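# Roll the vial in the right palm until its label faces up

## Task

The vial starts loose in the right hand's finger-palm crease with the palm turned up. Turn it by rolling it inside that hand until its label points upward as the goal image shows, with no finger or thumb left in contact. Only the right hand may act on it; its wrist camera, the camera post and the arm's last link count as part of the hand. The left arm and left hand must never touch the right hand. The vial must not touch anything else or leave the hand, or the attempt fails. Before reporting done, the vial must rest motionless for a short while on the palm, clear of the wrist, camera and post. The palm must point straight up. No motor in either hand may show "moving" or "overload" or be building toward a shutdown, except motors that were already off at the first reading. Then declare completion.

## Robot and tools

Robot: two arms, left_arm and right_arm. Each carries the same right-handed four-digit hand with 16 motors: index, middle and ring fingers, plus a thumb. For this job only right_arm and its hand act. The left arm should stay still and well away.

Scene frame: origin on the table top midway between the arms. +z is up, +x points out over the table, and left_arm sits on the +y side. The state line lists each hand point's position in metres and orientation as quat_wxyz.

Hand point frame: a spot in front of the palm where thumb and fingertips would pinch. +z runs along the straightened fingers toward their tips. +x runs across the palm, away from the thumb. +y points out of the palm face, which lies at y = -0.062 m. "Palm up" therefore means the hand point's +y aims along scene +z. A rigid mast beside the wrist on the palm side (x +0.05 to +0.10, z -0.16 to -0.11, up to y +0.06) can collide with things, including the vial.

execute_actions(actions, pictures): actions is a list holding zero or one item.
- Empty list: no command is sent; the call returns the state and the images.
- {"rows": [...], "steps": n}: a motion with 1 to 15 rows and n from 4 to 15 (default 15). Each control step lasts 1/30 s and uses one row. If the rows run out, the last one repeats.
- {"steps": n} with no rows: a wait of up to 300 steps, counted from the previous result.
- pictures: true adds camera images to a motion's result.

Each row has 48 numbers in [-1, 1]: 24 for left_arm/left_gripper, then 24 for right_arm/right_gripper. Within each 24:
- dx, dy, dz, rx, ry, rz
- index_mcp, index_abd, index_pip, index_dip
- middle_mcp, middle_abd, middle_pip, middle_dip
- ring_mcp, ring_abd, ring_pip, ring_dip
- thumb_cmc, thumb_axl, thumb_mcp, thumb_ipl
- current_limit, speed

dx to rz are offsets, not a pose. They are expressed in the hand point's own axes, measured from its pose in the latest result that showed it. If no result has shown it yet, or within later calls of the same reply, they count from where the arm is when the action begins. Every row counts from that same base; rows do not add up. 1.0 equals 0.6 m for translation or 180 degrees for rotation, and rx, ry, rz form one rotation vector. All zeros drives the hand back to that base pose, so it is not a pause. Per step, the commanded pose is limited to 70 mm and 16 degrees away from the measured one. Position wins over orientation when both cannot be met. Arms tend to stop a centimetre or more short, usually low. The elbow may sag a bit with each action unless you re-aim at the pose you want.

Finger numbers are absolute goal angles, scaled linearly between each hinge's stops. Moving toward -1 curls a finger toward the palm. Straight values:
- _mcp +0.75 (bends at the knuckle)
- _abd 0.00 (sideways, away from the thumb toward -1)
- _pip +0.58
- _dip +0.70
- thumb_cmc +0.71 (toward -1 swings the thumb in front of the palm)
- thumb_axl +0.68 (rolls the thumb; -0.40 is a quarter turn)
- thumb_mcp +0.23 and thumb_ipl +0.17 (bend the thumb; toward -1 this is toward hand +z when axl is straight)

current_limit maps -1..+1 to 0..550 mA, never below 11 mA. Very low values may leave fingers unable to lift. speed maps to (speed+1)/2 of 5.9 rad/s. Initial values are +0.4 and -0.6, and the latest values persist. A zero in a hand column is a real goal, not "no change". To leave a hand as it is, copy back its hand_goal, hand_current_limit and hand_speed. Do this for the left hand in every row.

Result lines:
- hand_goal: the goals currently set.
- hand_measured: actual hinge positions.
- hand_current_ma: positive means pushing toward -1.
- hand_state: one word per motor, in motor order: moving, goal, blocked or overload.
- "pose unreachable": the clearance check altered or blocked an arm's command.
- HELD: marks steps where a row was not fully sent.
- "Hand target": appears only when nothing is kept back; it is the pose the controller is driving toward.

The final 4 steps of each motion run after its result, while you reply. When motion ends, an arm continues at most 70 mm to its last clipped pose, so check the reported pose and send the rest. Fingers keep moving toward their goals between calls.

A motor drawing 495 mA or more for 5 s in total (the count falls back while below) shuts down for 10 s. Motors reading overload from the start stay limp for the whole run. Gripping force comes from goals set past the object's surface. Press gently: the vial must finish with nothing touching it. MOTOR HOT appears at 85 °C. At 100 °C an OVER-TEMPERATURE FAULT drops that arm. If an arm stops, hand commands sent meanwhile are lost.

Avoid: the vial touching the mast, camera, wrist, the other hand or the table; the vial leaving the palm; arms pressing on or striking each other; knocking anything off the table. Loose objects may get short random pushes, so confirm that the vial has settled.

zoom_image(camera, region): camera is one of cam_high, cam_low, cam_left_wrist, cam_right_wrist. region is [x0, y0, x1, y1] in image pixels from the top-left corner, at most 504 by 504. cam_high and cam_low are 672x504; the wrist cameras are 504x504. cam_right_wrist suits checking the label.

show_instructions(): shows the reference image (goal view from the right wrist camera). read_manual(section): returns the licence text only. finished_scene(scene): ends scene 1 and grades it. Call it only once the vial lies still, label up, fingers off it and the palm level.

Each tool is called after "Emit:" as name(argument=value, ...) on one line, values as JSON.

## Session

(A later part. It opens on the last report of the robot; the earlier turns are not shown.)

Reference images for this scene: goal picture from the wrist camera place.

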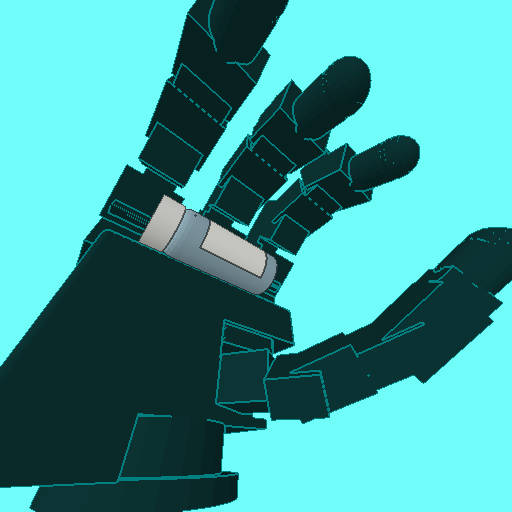

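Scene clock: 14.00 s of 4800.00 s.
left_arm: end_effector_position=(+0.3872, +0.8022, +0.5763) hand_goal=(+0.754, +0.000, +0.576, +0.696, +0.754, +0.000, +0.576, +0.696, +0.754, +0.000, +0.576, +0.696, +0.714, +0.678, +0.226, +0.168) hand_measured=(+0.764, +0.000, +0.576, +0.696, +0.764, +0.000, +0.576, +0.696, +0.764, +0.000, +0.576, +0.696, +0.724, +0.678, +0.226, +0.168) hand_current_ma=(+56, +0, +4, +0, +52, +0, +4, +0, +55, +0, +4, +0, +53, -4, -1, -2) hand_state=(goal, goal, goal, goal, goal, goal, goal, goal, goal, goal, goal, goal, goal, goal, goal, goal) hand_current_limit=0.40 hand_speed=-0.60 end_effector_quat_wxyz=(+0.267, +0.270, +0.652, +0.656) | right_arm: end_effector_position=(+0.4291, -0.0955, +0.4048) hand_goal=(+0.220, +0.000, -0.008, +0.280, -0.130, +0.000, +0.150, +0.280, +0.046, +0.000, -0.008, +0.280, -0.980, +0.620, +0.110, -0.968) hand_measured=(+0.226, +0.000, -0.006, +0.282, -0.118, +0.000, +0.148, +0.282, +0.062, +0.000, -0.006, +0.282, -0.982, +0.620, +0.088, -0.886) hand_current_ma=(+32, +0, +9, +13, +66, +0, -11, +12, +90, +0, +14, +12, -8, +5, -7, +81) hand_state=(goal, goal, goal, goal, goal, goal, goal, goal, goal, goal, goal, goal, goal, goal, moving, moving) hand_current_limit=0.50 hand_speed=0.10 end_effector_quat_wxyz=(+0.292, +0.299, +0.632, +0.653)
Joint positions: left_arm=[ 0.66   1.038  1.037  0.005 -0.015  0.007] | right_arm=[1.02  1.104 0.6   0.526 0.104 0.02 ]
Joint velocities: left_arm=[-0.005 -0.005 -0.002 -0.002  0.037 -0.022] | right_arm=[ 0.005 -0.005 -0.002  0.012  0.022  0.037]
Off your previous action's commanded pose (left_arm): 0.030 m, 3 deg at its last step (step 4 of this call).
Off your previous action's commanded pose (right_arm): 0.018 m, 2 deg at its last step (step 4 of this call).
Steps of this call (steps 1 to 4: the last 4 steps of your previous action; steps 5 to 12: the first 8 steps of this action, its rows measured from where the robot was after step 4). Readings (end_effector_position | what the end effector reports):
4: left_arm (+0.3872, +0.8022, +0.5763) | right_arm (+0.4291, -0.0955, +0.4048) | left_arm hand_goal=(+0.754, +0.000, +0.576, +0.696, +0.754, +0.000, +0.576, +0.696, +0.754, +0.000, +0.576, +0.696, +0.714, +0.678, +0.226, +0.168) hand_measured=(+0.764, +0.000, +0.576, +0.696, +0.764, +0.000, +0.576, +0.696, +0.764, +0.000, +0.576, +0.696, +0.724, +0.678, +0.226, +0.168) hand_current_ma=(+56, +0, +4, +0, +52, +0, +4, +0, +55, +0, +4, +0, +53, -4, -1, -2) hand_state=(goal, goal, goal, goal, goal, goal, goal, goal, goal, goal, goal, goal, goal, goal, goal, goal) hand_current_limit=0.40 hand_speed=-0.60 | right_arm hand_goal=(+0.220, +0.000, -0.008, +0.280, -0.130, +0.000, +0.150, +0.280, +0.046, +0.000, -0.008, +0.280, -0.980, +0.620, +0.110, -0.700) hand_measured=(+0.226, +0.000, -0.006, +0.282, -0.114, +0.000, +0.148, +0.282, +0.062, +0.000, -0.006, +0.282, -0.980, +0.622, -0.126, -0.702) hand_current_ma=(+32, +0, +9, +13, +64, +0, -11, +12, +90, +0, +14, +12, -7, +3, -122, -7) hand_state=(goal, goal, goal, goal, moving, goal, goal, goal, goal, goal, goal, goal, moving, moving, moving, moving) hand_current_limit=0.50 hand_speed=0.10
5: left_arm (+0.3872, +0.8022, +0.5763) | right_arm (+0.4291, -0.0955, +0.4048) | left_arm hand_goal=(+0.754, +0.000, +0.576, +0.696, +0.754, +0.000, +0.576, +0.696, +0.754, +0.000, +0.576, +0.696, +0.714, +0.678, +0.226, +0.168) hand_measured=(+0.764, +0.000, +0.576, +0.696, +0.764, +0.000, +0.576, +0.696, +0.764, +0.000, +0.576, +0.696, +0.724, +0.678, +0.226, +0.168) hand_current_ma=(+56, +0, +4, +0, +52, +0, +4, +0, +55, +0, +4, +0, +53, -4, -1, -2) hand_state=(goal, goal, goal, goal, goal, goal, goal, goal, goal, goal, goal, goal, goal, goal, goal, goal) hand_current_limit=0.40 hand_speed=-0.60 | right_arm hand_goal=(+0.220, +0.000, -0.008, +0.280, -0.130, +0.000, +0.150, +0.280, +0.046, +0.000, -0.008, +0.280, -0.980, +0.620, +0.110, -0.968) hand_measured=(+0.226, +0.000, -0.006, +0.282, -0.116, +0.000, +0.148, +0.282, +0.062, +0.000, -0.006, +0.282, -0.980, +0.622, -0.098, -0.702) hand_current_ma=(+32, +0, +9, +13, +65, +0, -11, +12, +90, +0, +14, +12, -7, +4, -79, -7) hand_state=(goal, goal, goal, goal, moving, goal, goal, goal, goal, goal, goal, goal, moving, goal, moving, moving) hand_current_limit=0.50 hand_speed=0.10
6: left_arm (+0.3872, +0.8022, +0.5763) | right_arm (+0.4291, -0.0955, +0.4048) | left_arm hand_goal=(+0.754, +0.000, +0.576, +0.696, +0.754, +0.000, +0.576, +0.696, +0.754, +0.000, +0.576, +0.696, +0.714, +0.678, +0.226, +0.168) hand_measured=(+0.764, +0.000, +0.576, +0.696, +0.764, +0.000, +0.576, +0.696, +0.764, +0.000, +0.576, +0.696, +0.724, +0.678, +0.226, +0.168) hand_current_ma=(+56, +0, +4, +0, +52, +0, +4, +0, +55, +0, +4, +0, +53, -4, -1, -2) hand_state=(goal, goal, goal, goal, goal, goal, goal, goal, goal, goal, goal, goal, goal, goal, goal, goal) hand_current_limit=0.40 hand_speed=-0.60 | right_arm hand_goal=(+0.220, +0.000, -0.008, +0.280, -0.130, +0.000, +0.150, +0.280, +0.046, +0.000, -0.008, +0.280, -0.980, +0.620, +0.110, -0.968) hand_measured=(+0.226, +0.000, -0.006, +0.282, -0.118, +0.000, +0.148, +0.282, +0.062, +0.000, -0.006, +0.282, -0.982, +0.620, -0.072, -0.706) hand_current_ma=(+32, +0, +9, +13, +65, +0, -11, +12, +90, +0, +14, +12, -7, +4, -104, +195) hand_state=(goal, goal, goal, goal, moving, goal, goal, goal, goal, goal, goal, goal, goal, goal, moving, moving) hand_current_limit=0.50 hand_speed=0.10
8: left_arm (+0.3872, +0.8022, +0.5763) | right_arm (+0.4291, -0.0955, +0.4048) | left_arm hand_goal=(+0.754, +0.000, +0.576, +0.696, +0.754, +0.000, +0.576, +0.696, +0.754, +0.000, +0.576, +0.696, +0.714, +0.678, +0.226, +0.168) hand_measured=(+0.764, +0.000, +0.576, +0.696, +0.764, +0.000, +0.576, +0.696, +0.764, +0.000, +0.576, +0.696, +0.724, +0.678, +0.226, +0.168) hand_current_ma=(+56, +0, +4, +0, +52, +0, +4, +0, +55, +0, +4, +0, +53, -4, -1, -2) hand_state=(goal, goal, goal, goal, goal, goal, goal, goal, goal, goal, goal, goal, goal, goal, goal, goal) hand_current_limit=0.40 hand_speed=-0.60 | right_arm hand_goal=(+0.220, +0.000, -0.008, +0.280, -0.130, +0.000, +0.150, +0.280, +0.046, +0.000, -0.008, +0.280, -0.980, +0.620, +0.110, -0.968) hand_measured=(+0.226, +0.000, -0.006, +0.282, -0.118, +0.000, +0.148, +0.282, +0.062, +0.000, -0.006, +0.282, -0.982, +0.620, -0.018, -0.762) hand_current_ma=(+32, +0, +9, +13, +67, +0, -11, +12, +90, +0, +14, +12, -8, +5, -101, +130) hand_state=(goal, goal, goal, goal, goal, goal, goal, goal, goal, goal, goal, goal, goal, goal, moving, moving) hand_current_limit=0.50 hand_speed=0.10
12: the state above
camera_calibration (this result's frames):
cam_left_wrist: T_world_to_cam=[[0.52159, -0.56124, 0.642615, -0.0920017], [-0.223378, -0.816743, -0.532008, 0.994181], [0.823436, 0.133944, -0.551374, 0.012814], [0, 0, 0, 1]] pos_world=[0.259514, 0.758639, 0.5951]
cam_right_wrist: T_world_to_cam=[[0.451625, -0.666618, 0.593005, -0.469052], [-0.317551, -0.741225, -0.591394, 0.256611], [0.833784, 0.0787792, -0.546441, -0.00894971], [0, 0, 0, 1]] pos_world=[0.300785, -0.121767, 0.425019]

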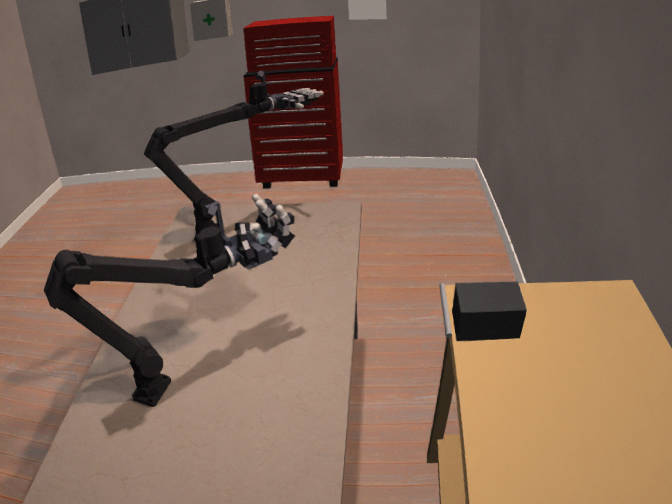

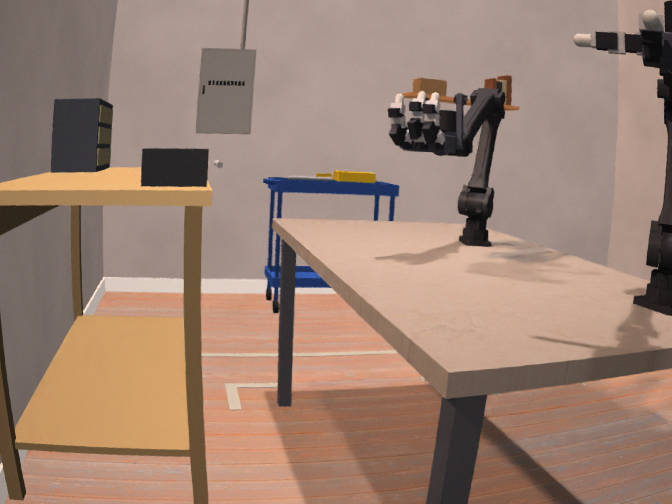

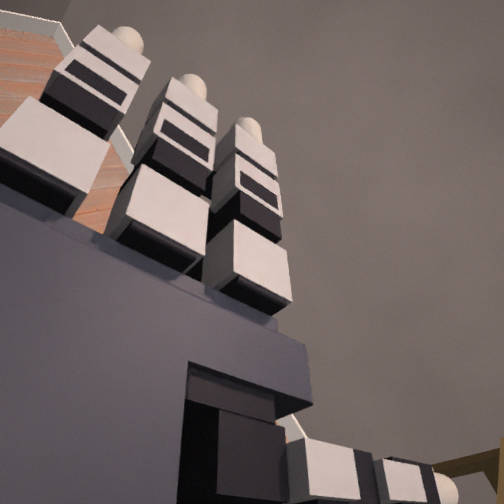

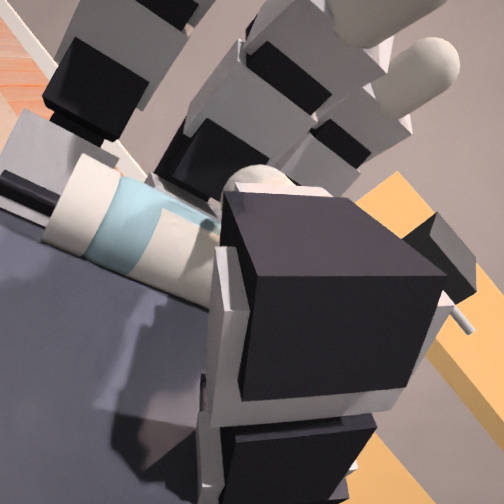

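Emit:
execute_actions(actions=[])

Scene clock: 14.47 s of 4800.00 s.
left_arm: end_effector_position=(+0.3872, +0.8022, +0.5763) hand_goal=(+0.754, +0.000, +0.576, +0.696, +0.754, +0.000, +0.576, +0.696, +0.754, +0.000, +0.576, +0.696, +0.714, +0.678, +0.226, +0.168) hand_measured=(+0.764, +0.000, +0.576, +0.696, +0.764, +0.000, +0.576, +0.696, +0.764, +0.000, +0.576, +0.696, +0.724, +0.678, +0.226, +0.168) hand_current_ma=(+56, +0, +4, +0, +52, +0, +4, +0, +55, +0, +4, +0, +53, -4, -1, -2) hand_state=(goal, goal, goal, goal, goal, goal, goal, goal, goal, goal, goal, goal, goal, goal, goal, goal) hand_current_limit=0.40 hand_speed=-0.60 end_effector_quat_wxyz=(+0.267, +0.270, +0.652, +0.656) | right_arm: end_effector_position=(+0.4291, -0.0955, +0.4048) hand_goal=(+0.220, +0.000, -0.008, +0.280, -0.130, +0.000, +0.150, +0.280, +0.046, +0.000, -0.008, +0.280, -0.980, +0.620, +0.110, -0.968) hand_measured=(+0.226, +0.000, -0.006, +0.282, -0.118, +0.000, +0.148, +0.282, +0.062, +0.000, -0.006, +0.282, -0.982, +0.620, +0.104, -0.968) hand_current_ma=(+32, +0, +9, +13, +66, +0, -11, +12, +90, +0, +14, +12, -8, +5, -43, +5) hand_state=(goal, goal, goal, goal, goal, goal, goal, goal, goal, goal, goal, goal, goal, goal, goal, goal) hand_current_limit=0.50 hand_speed=0.10 end_effector_quat_wxyz=(+0.292, +0.299, +0.632, +0.653)
Joint positions: left_arm=[ 0.66   1.038  1.037  0.005 -0.015  0.007] | right_arm=[1.02  1.104 0.6   0.526 0.104 0.02 ]
Joint velocities: left_arm=[-0.005 -0.005 -0.027  0.012 -0.007 -0.007] | right_arm=[-0.015 -0.005  0.012 -0.012 -0.037 -0.022]
Hand target (left_arm): +0.382, +0.796, +0.604; +0.273, +0.263, +0.635, +0.673
Hand target (right_arm): +0.430, -0.095, +0.423; +0.295, +0.295, +0.620, +0.664
Off the commanded pose (left_arm): 0.030 m, 3 deg.
Off the commanded pose (right_arm): 0.018 m, 2 deg.
Kept back: nothing.
Steps of this call (steps 1 to 4: the last 4 steps of your previous action; steps 5 to 14: nothing new was sent). Readings (end_effector_position | what the end effector reports):
1: left_arm (+0.3872, +0.8022, +0.5763) | right_arm (+0.4291, -0.0955, +0.4048) | left_arm hand_goal=(+0.754, +0.000, +0.576, +0.696, +0.754, +0.000, +0.576, +0.696, +0.754, +0.000, +0.576, +0.696, +0.714, +0.678, +0.226, +0.168) hand_measured=(+0.764, +0.000, +0.576, +0.696, +0.764, +0.000, +0.576, +0.696, +0.764, +0.000, +0.576, +0.696, +0.724, +0.678, +0.226, +0.168) hand_current_ma=(+56, +0, +4, +0, +52, +0, +4, +0, +55, +0, +4, +0, +53, -4, -1, -2) hand_state=(goal, goal, goal, goal, goal, goal, goal, goal, goal, goal, goal, goal, goal, goal, goal, goal) hand_current_limit=0.40 hand_speed=-0.60 | right_arm hand_goal=(+0.220, +0.000, -0.008, +0.280, -0.130, +0.000, +0.150, +0.280, +0.046, +0.000, -0.008, +0.280, -0.980, +0.620, +0.110, -0.968) hand_measured=(+0.226, +0.000, -0.006, +0.282, -0.118, +0.000, +0.148, +0.282, +0.062, +0.000, -0.006, +0.282, -0.982, +0.620, +0.100, -0.918) hand_current_ma=(+32, +0, +9, +13, +66, +0, -11, +12, +90, +0, +14, +12, -8, +5, -23, +38) hand_state=(goal, goal, goal, goal, goal, goal, goal, goal, goal, goal, goal, goal, goal, goal, moving, moving) hand_current_limit=0.50 hand_speed=0.10
2: left_arm (+0.3872, +0.8022, +0.5763) | right_arm (+0.4291, -0.0955, +0.4048) | left_arm hand_goal=(+0.754, +0.000, +0.576, +0.696, +0.754, +0.000, +0.576, +0.696, +0.754, +0.000, +0.576, +0.696, +0.714, +0.678, +0.226, +0.168) hand_measured=(+0.764, +0.000, +0.576, +0.696, +0.764, +0.000, +0.576, +0.696, +0.764, +0.000, +0.576, +0.696, +0.724, +0.678, +0.226, +0.168) hand_current_ma=(+56, +0, +4, +0, +52, +0, +4, +0, +55, +0, +4, +0, +53, -4, -1, -2) hand_state=(goal, goal, goal, goal, goal, goal, goal, goal, goal, goal, goal, goal, goal, goal, goal, goal) hand_current_limit=0.40 hand_speed=-0.60 | right_arm hand_goal=(+0.220, +0.000, -0.008, +0.280, -0.130, +0.000, +0.150, +0.280, +0.046, +0.000, -0.008, +0.280, -0.980, +0.620, +0.110, -0.968) hand_measured=(+0.226, +0.000, -0.006, +0.282, -0.118, +0.000, +0.148, +0.282, +0.062, +0.000, -0.006, +0.282, -0.982, +0.620, +0.102, -0.946) hand_current_ma=(+32, +0, +9, +13, +66, +0, -11, +12, +90, +0, +14, +12, -8, +5, -38, -16) hand_state=(goal, goal, goal, goal, goal, goal, goal, goal, goal, goal, goal, goal, goal, goal, moving, moving) hand_current_limit=0.50 hand_speed=0.10
4: left_arm (+0.3872, +0.8022, +0.5763) | right_arm (+0.4291, -0.0955, +0.4048) | left_arm hand_goal=(+0.754, +0.000, +0.576, +0.696, +0.754, +0.000, +0.576, +0.696, +0.754, +0.000, +0.576, +0.696, +0.714, +0.678, +0.226, +0.168) hand_measured=(+0.764, +0.000, +0.576, +0.696, +0.764, +0.000, +0.576, +0.696, +0.764, +0.000, +0.576, +0.696, +0.724, +0.678, +0.226, +0.168) hand_current_ma=(+56, +0, +4, +0, +52, +0, +4, +0, +55, +0, +4, +0, +53, -4, -1, -2) hand_state=(goal, goal, goal, goal, goal, goal, goal, goal, goal, goal, goal, goal, goal, goal, goal, goal) hand_current_limit=0.40 hand_speed=-0.60 | right_arm hand_goal=(+0.220, +0.000, -0.008, +0.280, -0.130, +0.000, +0.150, +0.280, +0.046, +0.000, -0.008, +0.280, -0.980, +0.620, +0.110, -0.968) hand_measured=(+0.226, +0.000, -0.006, +0.282, -0.118, +0.000, +0.148, +0.282, +0.062, +0.000, -0.006, +0.282, -0.982, +0.620, +0.104, -0.966) hand_current_ma=(+32, +0, +9, +13, +66, +0, -11, +12, +90, +0, +14, +12, -8, +5, -43, -2) hand_state=(goal, goal, goal, goal, goal, goal, goal, goal, goal, goal, goal, goal, goal, goal, goal, moving) hand_current_limit=0.50 hand_speed=0.10
8: left_arm (+0.3872, +0.8022, +0.5763) | right_arm (+0.4291, -0.0955, +0.4048) | left_arm hand_goal=(+0.754, +0.000, +0.576, +0.696, +0.754, +0.000, +0.576, +0.696, +0.754, +0.000, +0.576, +0.696, +0.714, +0.678, +0.226, +0.168) hand_measured=(+0.764, +0.000, +0.576, +0.696, +0.764, +0.000, +0.576, +0.696, +0.764, +0.000, +0.576, +0.696, +0.724, +0.678, +0.226, +0.168) hand_current_ma=(+56, +0, +4, +0, +52, +0, +4, +0, +55, +0, +4, +0, +53, -4, -1, -2) hand_state=(goal, goal, goal, goal, goal, goal, goal, goal, goal, goal, goal, goal, goal, goal, goal, goal) hand_current_limit=0.40 hand_speed=-0.60 | right_arm hand_goal=(+0.220, +0.000, -0.008, +0.280, -0.130, +0.000, +0.150, +0.280, +0.046, +0.000, -0.008, +0.280, -0.980, +0.620, +0.110, -0.968) hand_measured=(+0.226, +0.000, -0.006, +0.282, -0.118, +0.000, +0.148, +0.282, +0.062, +0.000, -0.006, +0.282, -0.982, +0.620, +0.104, -0.968) hand_current_ma=(+32, +0, +9, +13, +66, +0, -11, +12, +90, +0, +14, +12, -8, +5, -43, +5) hand_state=(goal, goal, goal, goal, goal, goal, goal, goal, goal, goal, goal, goal, goal, goal, goal, goal) hand_current_limit=0.50 hand_speed=0.10
14: the state above
camera_calibration (this result's frames):
cam_left_wrist: T_world_to_cam=[[0.52159, -0.56124, 0.642615, -0.0920017], [-0.223378, -0.816743, -0.532008, 0.994181], [0.823436, 0.133944, -0.551374, 0.012814], [0, 0, 0, 1]] pos_world=[0.259514, 0.758639, 0.5951]
cam_right_wrist: T_world_to_cam=[[0.451625, -0.666618, 0.593005, -0.469052], [-0.317551, -0.741225, -0.591394, 0.256611], [0.833784, 0.0787792, -0.546441, -0.00894971], [0, 0, 0, 1]] pos_world=[0.300785, -0.121767, 0.425019]

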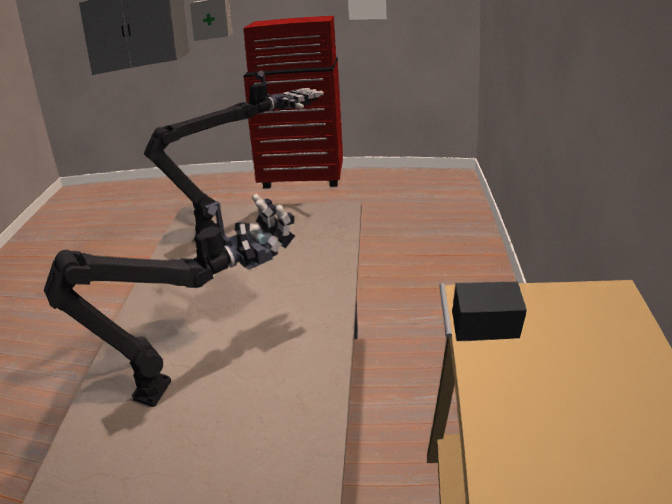

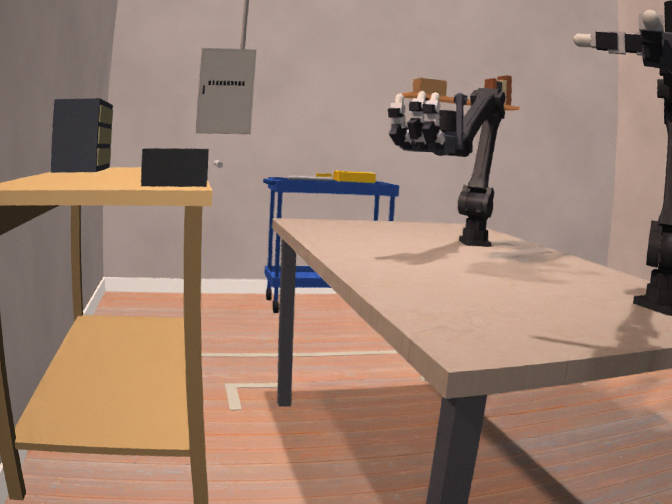

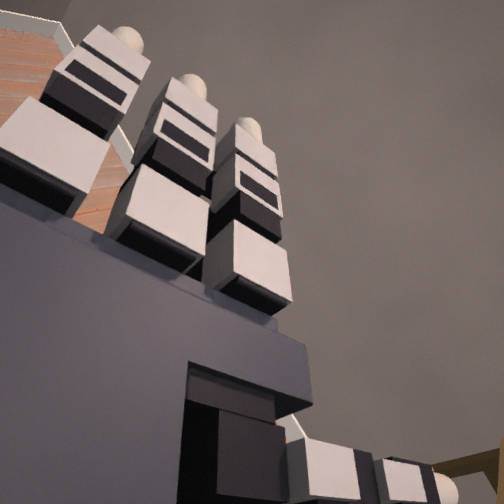

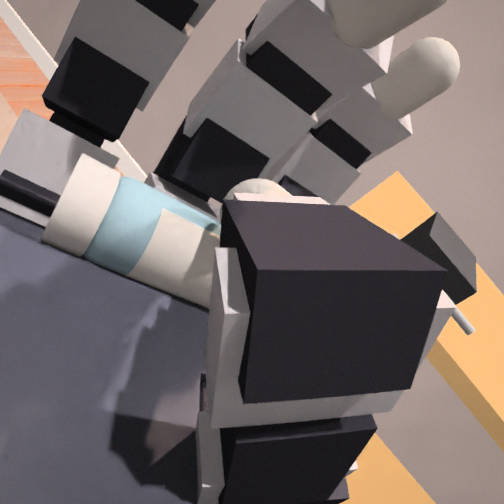

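Emit:
execute_actions(actions=[{"rows": [[-0.001,0.0479,-0.0119,-0.0166,0,0,0.754,0,0.576,0.696,0.754,0,0.576,0.696,0.754,0,0.576,0.696,0.714,0.678,0.226,0.168,0.4,-0.6,0,0.0303,0.0035,-0.0108,0.0005,0.001,0.22,0,-0.008,0.28,-0.13,0,0.15,0.28,0.046,0,-0.008,0.28,-0.98,0.62,-0.3,-0.968,-0.27,-0.4]], "steps": 8}])

Emit:
execute_actions(actions=[{"rows": [[-0.001,0.0479,-0.0119,-0.0166,0,0,0.754,0,0.576,0.696,0.754,0,0.576,0.696,0.754,0,0.576,0.696,0.714,0.678,0.226,0.168,0.4,-0.6,0,0.0303,0.0035,-0.0108,0.0005,0.001,0.22,0,-0.008,0.28,-0.13,0,0.15,0.28,0.046,0,-0.008,0.28,-0.98,0.62,-0.3,-0.83,-0.27,-0.87]], "steps": 15}])

Emit:
execute_actions(actions=[{"steps": 8}], pictures=true)

Scene clock: 14.83 s of 4800.00 s.
left_arm: end_effector_position=(+0.3872, +0.8022, +0.5763) hand_goal=(+0.754, +0.000, +0.576, +0.696, +0.754, +0.000, +0.576, +0.696, +0.754, +0.000, +0.576, +0.696, +0.714, +0.678, +0.226, +0.168) hand_measured=(+0.764, +0.000, +0.576, +0.696, +0.764, +0.000, +0.576, +0.696, +0.764, +0.000, +0.576, +0.696, +0.724, +0.678, +0.226, +0.168) hand_current_ma=(+56, +0, +4, +0, +52, +0, +4, +0, +55, +0, +4, +0, +53, -4, -1, -2) hand_state=(goal, goal, goal, goal, goal, goal, goal, goal, goal, goal, goal, goal, goal, goal, goal, goal) hand_current_limit=0.40 hand_speed=-0.60 end_effector_quat_wxyz=(+0.267, +0.270, +0.652, +0.656) | right_arm: end_effector_position=(+0.4291, -0.0955, +0.4048) hand_goal=(+0.220, +0.000, -0.008, +0.280, -0.130, +0.000, +0.150, +0.280, +0.046, +0.000, -0.008, +0.280, -0.980, +0.620, -0.300, -0.968) hand_measured=(+0.226, +0.000, -0.006, +0.282, -0.118, +0.000, +0.148, +0.282, +0.062, +0.000, -0.006, +0.282, -0.982, +0.620, +0.074, -0.968) hand_current_ma=(+32, +0, +9, +13, +66, +0, -11, +12, +90, +0, +14, +12, -8, +5, +61, +5) hand_state=(goal, goal, goal, goal, goal, goal, goal, goal, goal, goal, goal, goal, goal, goal, moving, goal) hand_current_limit=-0.27 hand_speed=-0.40 end_effector_quat_wxyz=(+0.292, +0.299, +0.632, +0.653)
Joint positions: left_arm=[ 0.66   1.038  1.037  0.005 -0.015  0.007] | right_arm=[1.02  1.104 0.6   0.526 0.104 0.02 ]
Joint velocities: left_arm=[-0.015 -0.005 -0.002  0.007  0.022 -0.051] | right_arm=[ 0.005 -0.005  0.002 -0.007 -0.007  0.081]
Steps of this call (steps 1 to 7: nothing new was sent; steps 8 to 11: the first 4 steps of this action). Readings (end_effector_position | what the end effector reports):
8: left_arm (+0.3872, +0.8022, +0.5763) | right_arm (+0.4291, -0.0955, +0.4048) | left_arm hand_goal=(+0.754, +0.000, +0.576, +0.696, +0.754, +0.000, +0.576, +0.696, +0.754, +0.000, +0.576, +0.696, +0.714, +0.678, +0.226, +0.168) hand_measured=(+0.764, +0.000, +0.576, +0.696, +0.764, +0.000, +0.576, +0.696, +0.764, +0.000, +0.576, +0.696, +0.724, +0.678, +0.226, +0.168) hand_current_ma=(+56, +0, +4, +0, +52, +0, +4, +0, +55, +0, +4, +0, +53, -4, -1, -2) hand_state=(goal, goal, goal, goal, goal, goal, goal, goal, goal, goal, goal, goal, goal, goal, goal, goal) hand_current_limit=0.40 hand_speed=-0.60 | right_arm hand_goal=(+0.220, +0.000, -0.008, +0.280, -0.130, +0.000, +0.150, +0.280, +0.046, +0.000, -0.008, +0.280, -0.980, +0.620, -0.300, -0.968) hand_measured=(+0.226, +0.000, -0.006, +0.282, -0.118, +0.000, +0.148, +0.282, +0.062, +0.000, -0.006, +0.282, -0.982, +0.620, +0.104, -0.968) hand_current_ma=(+32, +0, +9, +13, +66, +0, -11, +12, +90, +0, +14, +12, -8, +5, -43, +5) hand_state=(goal, goal, goal, goal, goal, goal, goal, goal, goal, goal, goal, goal, goal, goal, moving, goal) hand_current_limit=-0.27 hand_speed=-0.40
9: left_arm (+0.3872, +0.8022, +0.5763) | right_arm (+0.4291, -0.0955, +0.4048) | left_arm hand_goal=(+0.754, +0.000, +0.576, +0.696, +0.754, +0.000, +0.576, +0.696, +0.754, +0.000, +0.576, +0.696, +0.714, +0.678, +0.226, +0.168) hand_measured=(+0.764, +0.000, +0.576, +0.696, +0.764, +0.000, +0.576, +0.696, +0.764, +0.000, +0.576, +0.696, +0.724, +0.678, +0.226, +0.168) hand_current_ma=(+56, +0, +4, +0, +52, +0, +4, +0, +55, +0, +4, +0, +53, -4, -1, -2) hand_state=(goal, goal, goal, goal, goal, goal, goal, goal, goal, goal, goal, goal, goal, goal, goal, goal) hand_current_limit=0.40 hand_speed=-0.60 | right_arm hand_goal=(+0.220, +0.000, -0.008, +0.280, -0.130, +0.000, +0.150, +0.280, +0.046, +0.000, -0.008, +0.280, -0.980, +0.620, -0.300, -0.968) hand_measured=(+0.226, +0.000, -0.006, +0.282, -0.118, +0.000, +0.148, +0.282, +0.062, +0.000, -0.006, +0.282, -0.982, +0.620, +0.102, -0.968) hand_current_ma=(+32, +0, +9, +13, +66, +0, -11, +12, +90, +0, +14, +12, -8, +5, +98, +5) hand_state=(goal, goal, goal, goal, goal, goal, goal, goal, goal, goal, goal, goal, goal, goal, moving, goal) hand_current_limit=-0.27 hand_speed=-0.40
11: the state above

Scene clock: 15.33 s of 4800.00 s.
left_arm: end_effector_position=(+0.3872, +0.8022, +0.5763) hand_goal=(+0.754, +0.000, +0.576, +0.696, +0.754, +0.000, +0.576, +0.696, +0.754, +0.000, +0.576, +0.696, +0.714, +0.678, +0.226, +0.168) hand_measured=(+0.764, +0.000, +0.576, +0.696, +0.764, +0.000, +0.576, +0.696, +0.764, +0.000, +0.576, +0.696, +0.724, +0.678, +0.226, +0.168) hand_current_ma=(+56, +0, +4, +0, +52, +0, +4, +0, +55, +0, +4, +0, +53, -4, -1, -2) hand_state=(goal, goal, goal, goal, goal, goal, goal, goal, goal, goal, goal, goal, goal, goal, goal, goal) hand_current_limit=0.40 hand_speed=-0.60 end_effector_quat_wxyz=(+0.267, +0.270, +0.652, +0.656) | right_arm: end_effector_position=(+0.4291, -0.0955, +0.4048) hand_goal=(+0.220, +0.000, -0.008, +0.280, -0.130, +0.000, +0.150, +0.280, +0.046, +0.000, -0.008, +0.280, -0.980, +0.620, -0.300, -0.830) hand_measured=(+0.226, +0.000, -0.006, +0.282, -0.118, +0.000, +0.148, +0.282, +0.062, +0.000, -0.006, +0.282, -0.978, +0.624, +0.006, -0.900) hand_current_ma=(+32, +0, +9, +13, +66, +0, -11, +12, +90, +0, +14, +12, +10, +25, +115, -9) hand_state=(goal, goal, goal, goal, goal, goal, goal, goal, goal, goal, goal, goal, goal, moving, moving, moving) hand_current_limit=-0.27 hand_speed=-0.87 end_effector_quat_wxyz=(+0.292, +0.299, +0.632, +0.653)
Joint positions: left_arm=[ 0.66   1.038  1.037  0.005 -0.015  0.007] | right_arm=[1.02  1.104 0.6   0.526 0.104 0.02 ]
Joint velocities: left_arm=[-0.005 -0.005 -0.007 -0.012 -0.051 -0.037] | right_arm=[-0.024 -0.005  0.012 -0.007 -0.095  0.007]
Off your previous action's commanded pose (left_arm): 0.030 m, 3 deg at its last step (step 4 of this call).
Off your previous action's commanded pose (right_arm): 0.018 m, 2 deg at its last step (step 4 of this call).
Steps of this call (steps 1 to 4: the last 4 steps of your previous action; steps 5 to 15: the first 11 steps of this action, its rows measured from where the robot was after step 4). Readings (end_effector_position | what the end effector reports):
4: left_arm (+0.3872, +0.8022, +0.5763) | right_arm (+0.4291, -0.0955, +0.4048) | left_arm hand_goal=(+0.754, +0.000, +0.576, +0.696, +0.754, +0.000, +0.576, +0.696, +0.754, +0.000, +0.576, +0.696, +0.714, +0.678, +0.226, +0.168) hand_measured=(+0.764, +0.000, +0.576, +0.696, +0.764, +0.000, +0.576, +0.696, +0.764, +0.000, +0.576, +0.696, +0.724, +0.678, +0.226, +0.168) hand_current_ma=(+56, +0, +4, +0, +52, +0, +4, +0, +55, +0, +4, +0, +53, -4, -1, -2) hand_state=(goal, goal, goal, goal, goal, goal, goal, goal, goal, goal, goal, goal, goal, goal, goal, goal) hand_current_limit=0.40 hand_speed=-0.60 | right_arm hand_goal=(+0.220, +0.000, -0.008, +0.280, -0.130, +0.000, +0.150, +0.280, +0.046, +0.000, -0.008, +0.280, -0.980, +0.620, -0.300, -0.968) hand_measured=(+0.226, +0.000, -0.006, +0.282, -0.118, +0.000, +0.148, +0.282, +0.062, +0.000, -0.006, +0.282, -0.978, +0.622, +0.050, -0.964) hand_current_ma=(+32, +0, +9, +13, +66, +0, -11, +12, +90, +0, +14, +12, +13, +14, +201, +29) hand_state=(goal, goal, goal, goal, goal, goal, goal, goal, goal, goal, goal, goal, moving, goal, moving, moving) hand_current_limit=-0.27 hand_speed=-0.40
5: left_arm (+0.3872, +0.8022, +0.5763) | right_arm (+0.4291, -0.0955, +0.4048) | left_arm hand_goal=(+0.754, +0.000, +0.576, +0.696, +0.754, +0.000, +0.576, +0.696, +0.754, +0.000, +0.576, +0.696, +0.714, +0.678, +0.226, +0.168) hand_measured=(+0.764, +0.000, +0.576, +0.696, +0.764, +0.000, +0.576, +0.696, +0.764, +0.000, +0.576, +0.696, +0.724, +0.678, +0.226, +0.168) hand_current_ma=(+56, +0, +4, +0, +52, +0, +4, +0, +55, +0, +4, +0, +53, -4, -1, -2) hand_state=(goal, goal, goal, goal, goal, goal, goal, goal, goal, goal, goal, goal, goal, goal, goal, goal) hand_current_limit=0.40 hand_speed=-0.60 | right_arm hand_goal=(+0.220, +0.000, -0.008, +0.280, -0.130, +0.000, +0.150, +0.280, +0.046, +0.000, -0.008, +0.280, -0.980, +0.620, -0.300, -0.830) hand_measured=(+0.226, +0.000, -0.006, +0.282, -0.118, +0.000, +0.148, +0.282, +0.062, +0.000, -0.006, +0.282, -0.978, +0.622, +0.050, -0.964) hand_current_ma=(+32, +0, +9, +13, +66, +0, -11, +12, +90, +0, +14, +12, +12, +13, +201, +28) hand_state=(goal, goal, goal, goal, goal, goal, goal, goal, goal, goal, goal, goal, goal, goal, blocked, moving) hand_current_limit=-0.27 hand_speed=-0.87
6: left_arm (+0.3872, +0.8022, +0.5763) | right_arm (+0.4291, -0.0955, +0.4048) | left_arm hand_goal=(+0.754, +0.000, +0.576, +0.696, +0.754, +0.000, +0.576, +0.696, +0.754, +0.000, +0.576, +0.696, +0.714, +0.678, +0.226, +0.168) hand_measured=(+0.764, +0.000, +0.576, +0.696, +0.764, +0.000, +0.576, +0.696, +0.764, +0.000, +0.576, +0.696, +0.724, +0.678, +0.226, +0.168) hand_current_ma=(+56, +0, +4, +0, +52, +0, +4, +0, +55, +0, +4, +0, +53, -4, -1, -2) hand_state=(goal, goal, goal, goal, goal, goal, goal, goal, goal, goal, goal, goal, goal, goal, goal, goal) hand_current_limit=0.40 hand_speed=-0.60 | right_arm hand_goal=(+0.220, +0.000, -0.008, +0.280, -0.130, +0.000, +0.150, +0.280, +0.046, +0.000, -0.008, +0.280, -0.980, +0.620, -0.300, -0.830) hand_measured=(+0.226, +0.000, -0.006, +0.282, -0.118, +0.000, +0.148, +0.282, +0.062, +0.000, -0.006, +0.282, -0.978, +0.622, +0.048, -0.964) hand_current_ma=(+32, +0, +9, +13, +66, +0, -11, +12, +90, +0, +14, +12, +12, +13, +196, +2) hand_state=(goal, goal, goal, goal, goal, goal, goal, goal, goal, goal, goal, goal, goal, goal, blocked, moving) hand_current_limit=-0.27 hand_speed=-0.87
8: left_arm (+0.3872, +0.8022, +0.5763) | right_arm (+0.4291, -0.0955, +0.4048) | left_arm hand_goal=(+0.754, +0.000, +0.576, +0.696, +0.754, +0.000, +0.576, +0.696, +0.754, +0.000, +0.576, +0.696, +0.714, +0.678, +0.226, +0.168) hand_measured=(+0.764, +0.000, +0.576, +0.696, +0.764, +0.000, +0.576, +0.696, +0.764, +0.000, +0.576, +0.696, +0.724, +0.678, +0.226, +0.168) hand_current_ma=(+56, +0, +4, +0, +52, +0, +4, +0, +55, +0, +4, +0, +53, -4, -1, -2) hand_state=(goal, goal, goal, goal, goal, goal, goal, goal, goal, goal, goal, goal, goal, goal, goal, goal) hand_current_limit=0.40 hand_speed=-0.60 | right_arm hand_goal=(+0.220, +0.000, -0.008, +0.280, -0.130, +0.000, +0.150, +0.280, +0.046, +0.000, -0.008, +0.280, -0.980, +0.620, -0.300, -0.830) hand_measured=(+0.226, +0.000, -0.006, +0.282, -0.118, +0.000, +0.148, +0.282, +0.062, +0.000, -0.006, +0.282, -0.978, +0.622, +0.044, -0.952) hand_current_ma=(+32, +0, +9, +13, +66, +0, -11, +12, +90, +0, +14, +12, +12, +13, +154, +2) hand_state=(goal, goal, goal, goal, goal, goal, goal, goal, goal, goal, goal, goal, goal, goal, moving, moving) hand_current_limit=-0.27 hand_speed=-0.87
12: left_arm (+0.3872, +0.8022, +0.5763) | right_arm (+0.4291, -0.0955, +0.4048) | left_arm hand_goal=(+0.754, +0.000, +0.576, +0.696, +0.754, +0.000, +0.576, +0.696, +0.754, +0.000, +0.576, +0.696, +0.714, +0.678, +0.226, +0.168) hand_measured=(+0.764, +0.000, +0.576, +0.696, +0.764, +0.000, +0.576, +0.696, +0.764, +0.000, +0.576, +0.696, +0.724, +0.678, +0.226, +0.168) hand_current_ma=(+56, +0, +4, +0, +52, +0, +4, +0, +55, +0, +4, +0, +53, -4, -1, -2) hand_state=(goal, goal, goal, goal, goal, goal, goal, goal, goal, goal, goal, goal, goal, goal, goal, goal) hand_current_limit=0.40 hand_speed=-0.60 | right_arm hand_goal=(+0.220, +0.000, -0.008, +0.280, -0.130, +0.000, +0.150, +0.280, +0.046, +0.000, -0.008, +0.280, -0.980, +0.620, -0.300, -0.830) hand_measured=(+0.226, +0.000, -0.006, +0.282, -0.118, +0.000, +0.148, +0.282, +0.062, +0.000, -0.006, +0.282, -0.976, +0.624, +0.030, -0.924) hand_current_ma=(+33, +0, +9, +13, +66, +0, -11, +12, +90, +0, +14, +12, +23, +30, +162, -19) hand_state=(goal, goal, goal, goal, goal, goal, goal, goal, goal, goal, goal, goal, moving, moving, moving, moving) hand_current_limit=-0.27 hand_speed=-0.87
15: the state above

Scene clock: 15.60 s of 4800.00 s.
left_arm: end_effector_position=(+0.3872, +0.8022, +0.5763) hand_goal=(+0.754, +0.000, +0.576, +0.696, +0.754, +0.000, +0.576, +0.696, +0.754, +0.000, +0.576, +0.696, +0.714, +0.678, +0.226, +0.168) hand_measured=(+0.764, +0.000, +0.576, +0.696, +0.764, +0.000, +0.576, +0.696, +0.764, +0.000, +0.576, +0.696, +0.724, +0.678, +0.226, +0.168) hand_current_ma=(+56, +0, +4, +0, +52, +0, +4, +0, +55, +0, +4, +0, +53, -4, -1, -2) hand_state=(goal, goal, goal, goal, goal, goal, goal, goal, goal, goal, goal, goal, goal, goal, goal, goal) hand_current_limit=0.40 hand_speed=-0.60 end_effector_quat_wxyz=(+0.267, +0.270, +0.652, +0.656) | right_arm: end_effector_position=(+0.4291, -0.0955, +0.4048) hand_goal=(+0.220, +0.000, -0.008, +0.280, -0.130, +0.000, +0.150, +0.280, +0.046, +0.000, -0.008, +0.280, -0.980, +0.620, -0.300, -0.830) hand_measured=(+0.226, +0.000, -0.006, +0.282, -0.118, +0.000, +0.148, +0.282, +0.062, +0.000, -0.006, +0.282, -0.978, +0.624, -0.046, -0.836) hand_current_ma=(+32, +0, +9, +13, +65, +0, -11, +12, +90, +0, +14, +12, +15, +30, +113, +11) hand_state=(goal, goal, goal, goal, goal, goal, goal, goal, goal, goal, goal, goal, goal, goal, moving, moving) hand_current_limit=-0.27 hand_speed=-0.87 end_effector_quat_wxyz=(+0.292, +0.299, +0.632, +0.653)
Joint positions: left_arm=[ 0.66   1.038  1.037  0.005 -0.015  0.007] | right_arm=[1.02  1.104 0.6   0.526 0.104 0.02 ]
Joint velocities: left_arm=[-0.005  0.005 -0.012 -0.022  0.022 -0.007] | right_arm=[ 0.015 -0.015  0.007 -0.022 -0.066 -0.022]
Hand target (left_arm): +0.382, +0.796, +0.604; +0.273, +0.263, +0.635, +0.673
Hand target (right_arm): +0.430, -0.095, +0.423; +0.295, +0.295, +0.620, +0.664
Off the commanded pose (left_arm): 0.030 m, 3 deg.
Off the commanded pose (right_arm): 0.018 m, 2 deg.
Kept back: nothing.
Steps of this call (steps 1 to 4: the last 4 steps of your previous action; steps 5 to 8: nothing new was sent). Readings (end_effector_position | what the end effector reports):
1: left_arm (+0.3872, +0.8022, +0.5763) | right_arm (+0.4291, -0.0955, +0.4048) | left_arm hand_goal=(+0.754, +0.000, +0.576, +0.696, +0.754, +0.000, +0.576, +0.696, +0.754, +0.000, +0.576, +0.696, +0.714, +0.678, +0.226, +0.168) hand_measured=(+0.764, +0.000, +0.576, +0.696, +0.764, +0.000, +0.576, +0.696, +0.764, +0.000, +0.576, +0.696, +0.724, +0.678, +0.226, +0.168) hand_current_ma=(+56, +0, +4, +0, +52, +0, +4, +0, +55, +0, +4, +0, +53, -4, -1, -2) hand_state=(goal, goal, goal, goal, goal, goal, goal, goal, goal, goal, goal, goal, goal, goal, goal, goal) hand_current_limit=0.40 hand_speed=-0.60 | right_arm hand_goal=(+0.220, +0.000, -0.008, +0.280, -0.130, +0.000, +0.150, +0.280, +0.046, +0.000, -0.008, +0.280, -0.980, +0.620, -0.300, -0.830) hand_measured=(+0.226, +0.000, -0.006, +0.282, -0.118, +0.000, +0.148, +0.282, +0.062, +0.000, -0.006, +0.282, -0.978, +0.624, +0.000, -0.892) hand_current_ma=(+32, +0, +9, +13, +66, +0, -11, +12, +90, +0, +14, +12, +15, +33, +130, -5) hand_state=(goal, goal, goal, goal, goal, goal, goal, goal, goal, goal, goal, goal, moving, moving, moving, moving) hand_current_limit=-0.27 hand_speed=-0.87
2: left_arm (+0.3872, +0.8022, +0.5763) | right_arm (+0.4291, -0.0955, +0.4048) | left_arm hand_goal=(+0.754, +0.000, +0.576, +0.696, +0.754, +0.000, +0.576, +0.696, +0.754, +0.000, +0.576, +0.696, +0.714, +0.678, +0.226, +0.168) hand_measured=(+0.764, +0.000, +0.576, +0.696, +0.764, +0.000, +0.576, +0.696, +0.764, +0.000, +0.576, +0.696, +0.724, +0.678, +0.226, +0.168) hand_current_ma=(+56, +0, +4, +0, +52, +0, +4, +0, +55, +0, +4, +0, +53, -4, -1, -2) hand_state=(goal, goal, goal, goal, goal, goal, goal, goal, goal, goal, goal, goal, goal, goal, goal, goal) hand_current_limit=0.40 hand_speed=-0.60 | right_arm hand_goal=(+0.220, +0.000, -0.008, +0.280, -0.130, +0.000, +0.150, +0.280, +0.046, +0.000, -0.008, +0.280, -0.980, +0.620, -0.300, -0.830) hand_measured=(+0.226, +0.000, -0.006, +0.282, -0.118, +0.000, +0.148, +0.282, +0.062, +0.000, -0.006, +0.282, -0.978, +0.624, -0.006, -0.884) hand_current_ma=(+32, +0, +9, +13, +66, +0, -11, +12, +90, +0, +14, +12, +18, +33, +144, +0) hand_state=(goal, goal, goal, goal, goal, goal, goal, goal, goal, goal, goal, goal, goal, moving, moving, moving) hand_current_limit=-0.27 hand_speed=-0.87
4: left_arm (+0.3872, +0.8022, +0.5763) | right_arm (+0.4291, -0.0955, +0.4048) | left_arm hand_goal=(+0.754, +0.000, +0.576, +0.696, +0.754, +0.000, +0.576, +0.696, +0.754, +0.000, +0.576, +0.696, +0.714, +0.678, +0.226, +0.168) hand_measured=(+0.764, +0.000, +0.576, +0.696, +0.764, +0.000, +0.576, +0.696, +0.764, +0.000, +0.576, +0.696, +0.724, +0.678, +0.226, +0.168) hand_current_ma=(+56, +0, +4, +0, +52, +0, +4, +0, +55, +0, +4, +0, +53, -4, -1, -2) hand_state=(goal, goal, goal, goal, goal, goal, goal, goal, goal, goal, goal, goal, goal, goal, goal, goal) hand_current_limit=0.40 hand_speed=-0.60 | right_arm hand_goal=(+0.220, +0.000, -0.008, +0.280, -0.130, +0.000, +0.150, +0.280, +0.046, +0.000, -0.008, +0.280, -0.980, +0.620, -0.300, -0.830) hand_measured=(+0.226, +0.000, -0.006, +0.282, -0.118, +0.000, +0.148, +0.282, +0.062, +0.000, -0.006, +0.282, -0.978, +0.624, -0.018, -0.868) hand_current_ma=(+32, +0, +9, +13, +66, +0, -11, +12, +90, +0, +14, +12, +15, +30, +122, -7) hand_state=(goal, goal, goal, goal, goal, goal, goal, goal, goal, goal, goal, goal, goal, goal, moving, moving) hand_current_limit=-0.27 hand_speed=-0.87
8: the state above
camera_calibration (this result's frames):
cam_left_wrist: T_world_to_cam=[[0.52159, -0.56124, 0.642615, -0.0920017], [-0.223378, -0.816743, -0.532008, 0.994181], [0.823436, 0.133944, -0.551374, 0.012814], [0, 0, 0, 1]] pos_world=[0.259514, 0.758639, 0.5951]
cam_right_wrist: T_world_to_cam=[[0.451625, -0.666618, 0.593005, -0.469052], [-0.317551, -0.741225, -0.591394, 0.256611], [0.833784, 0.0787792, -0.546441, -0.00894971], [0, 0, 0, 1]] pos_world=[0.300785, -0.121767, 0.425019]

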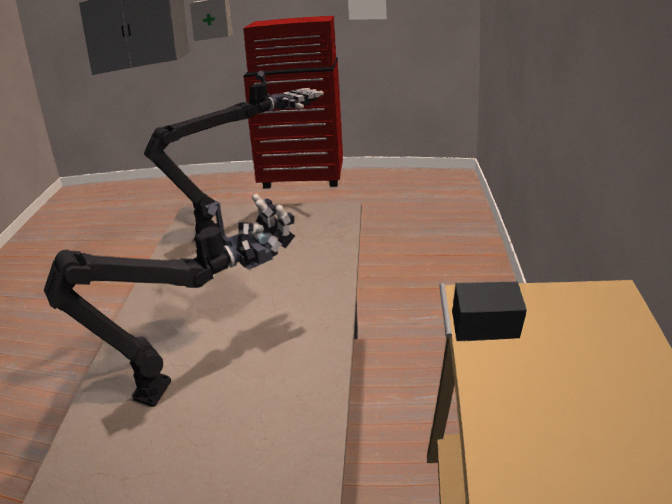

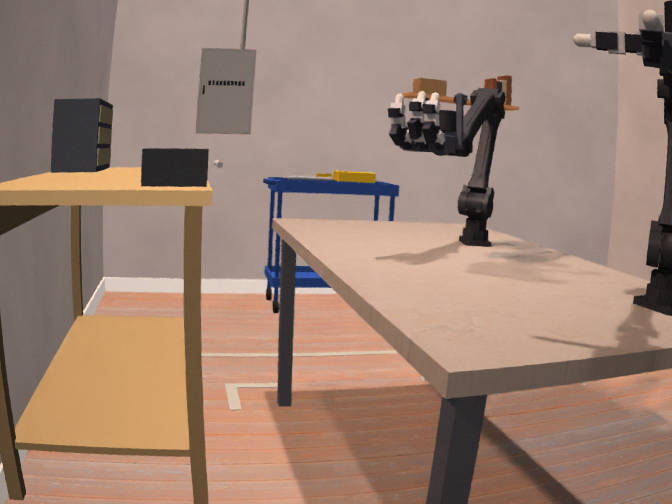

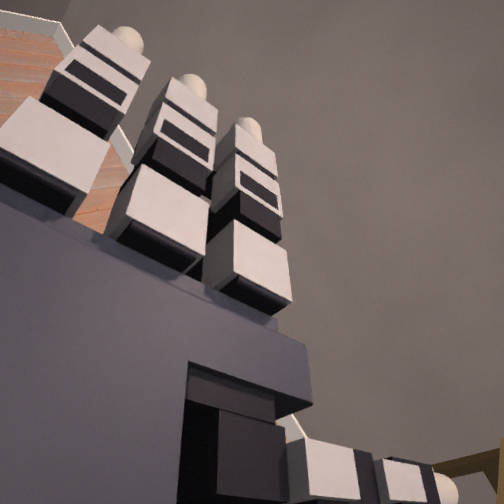

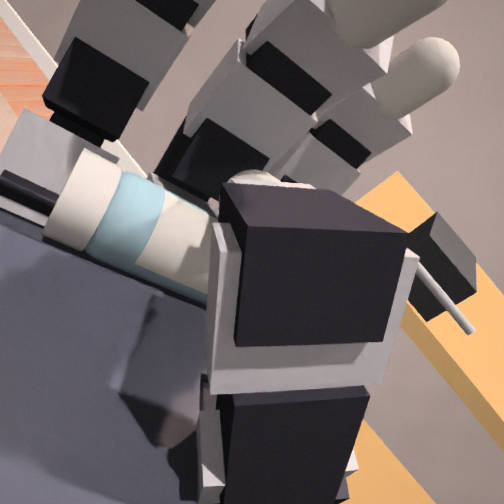

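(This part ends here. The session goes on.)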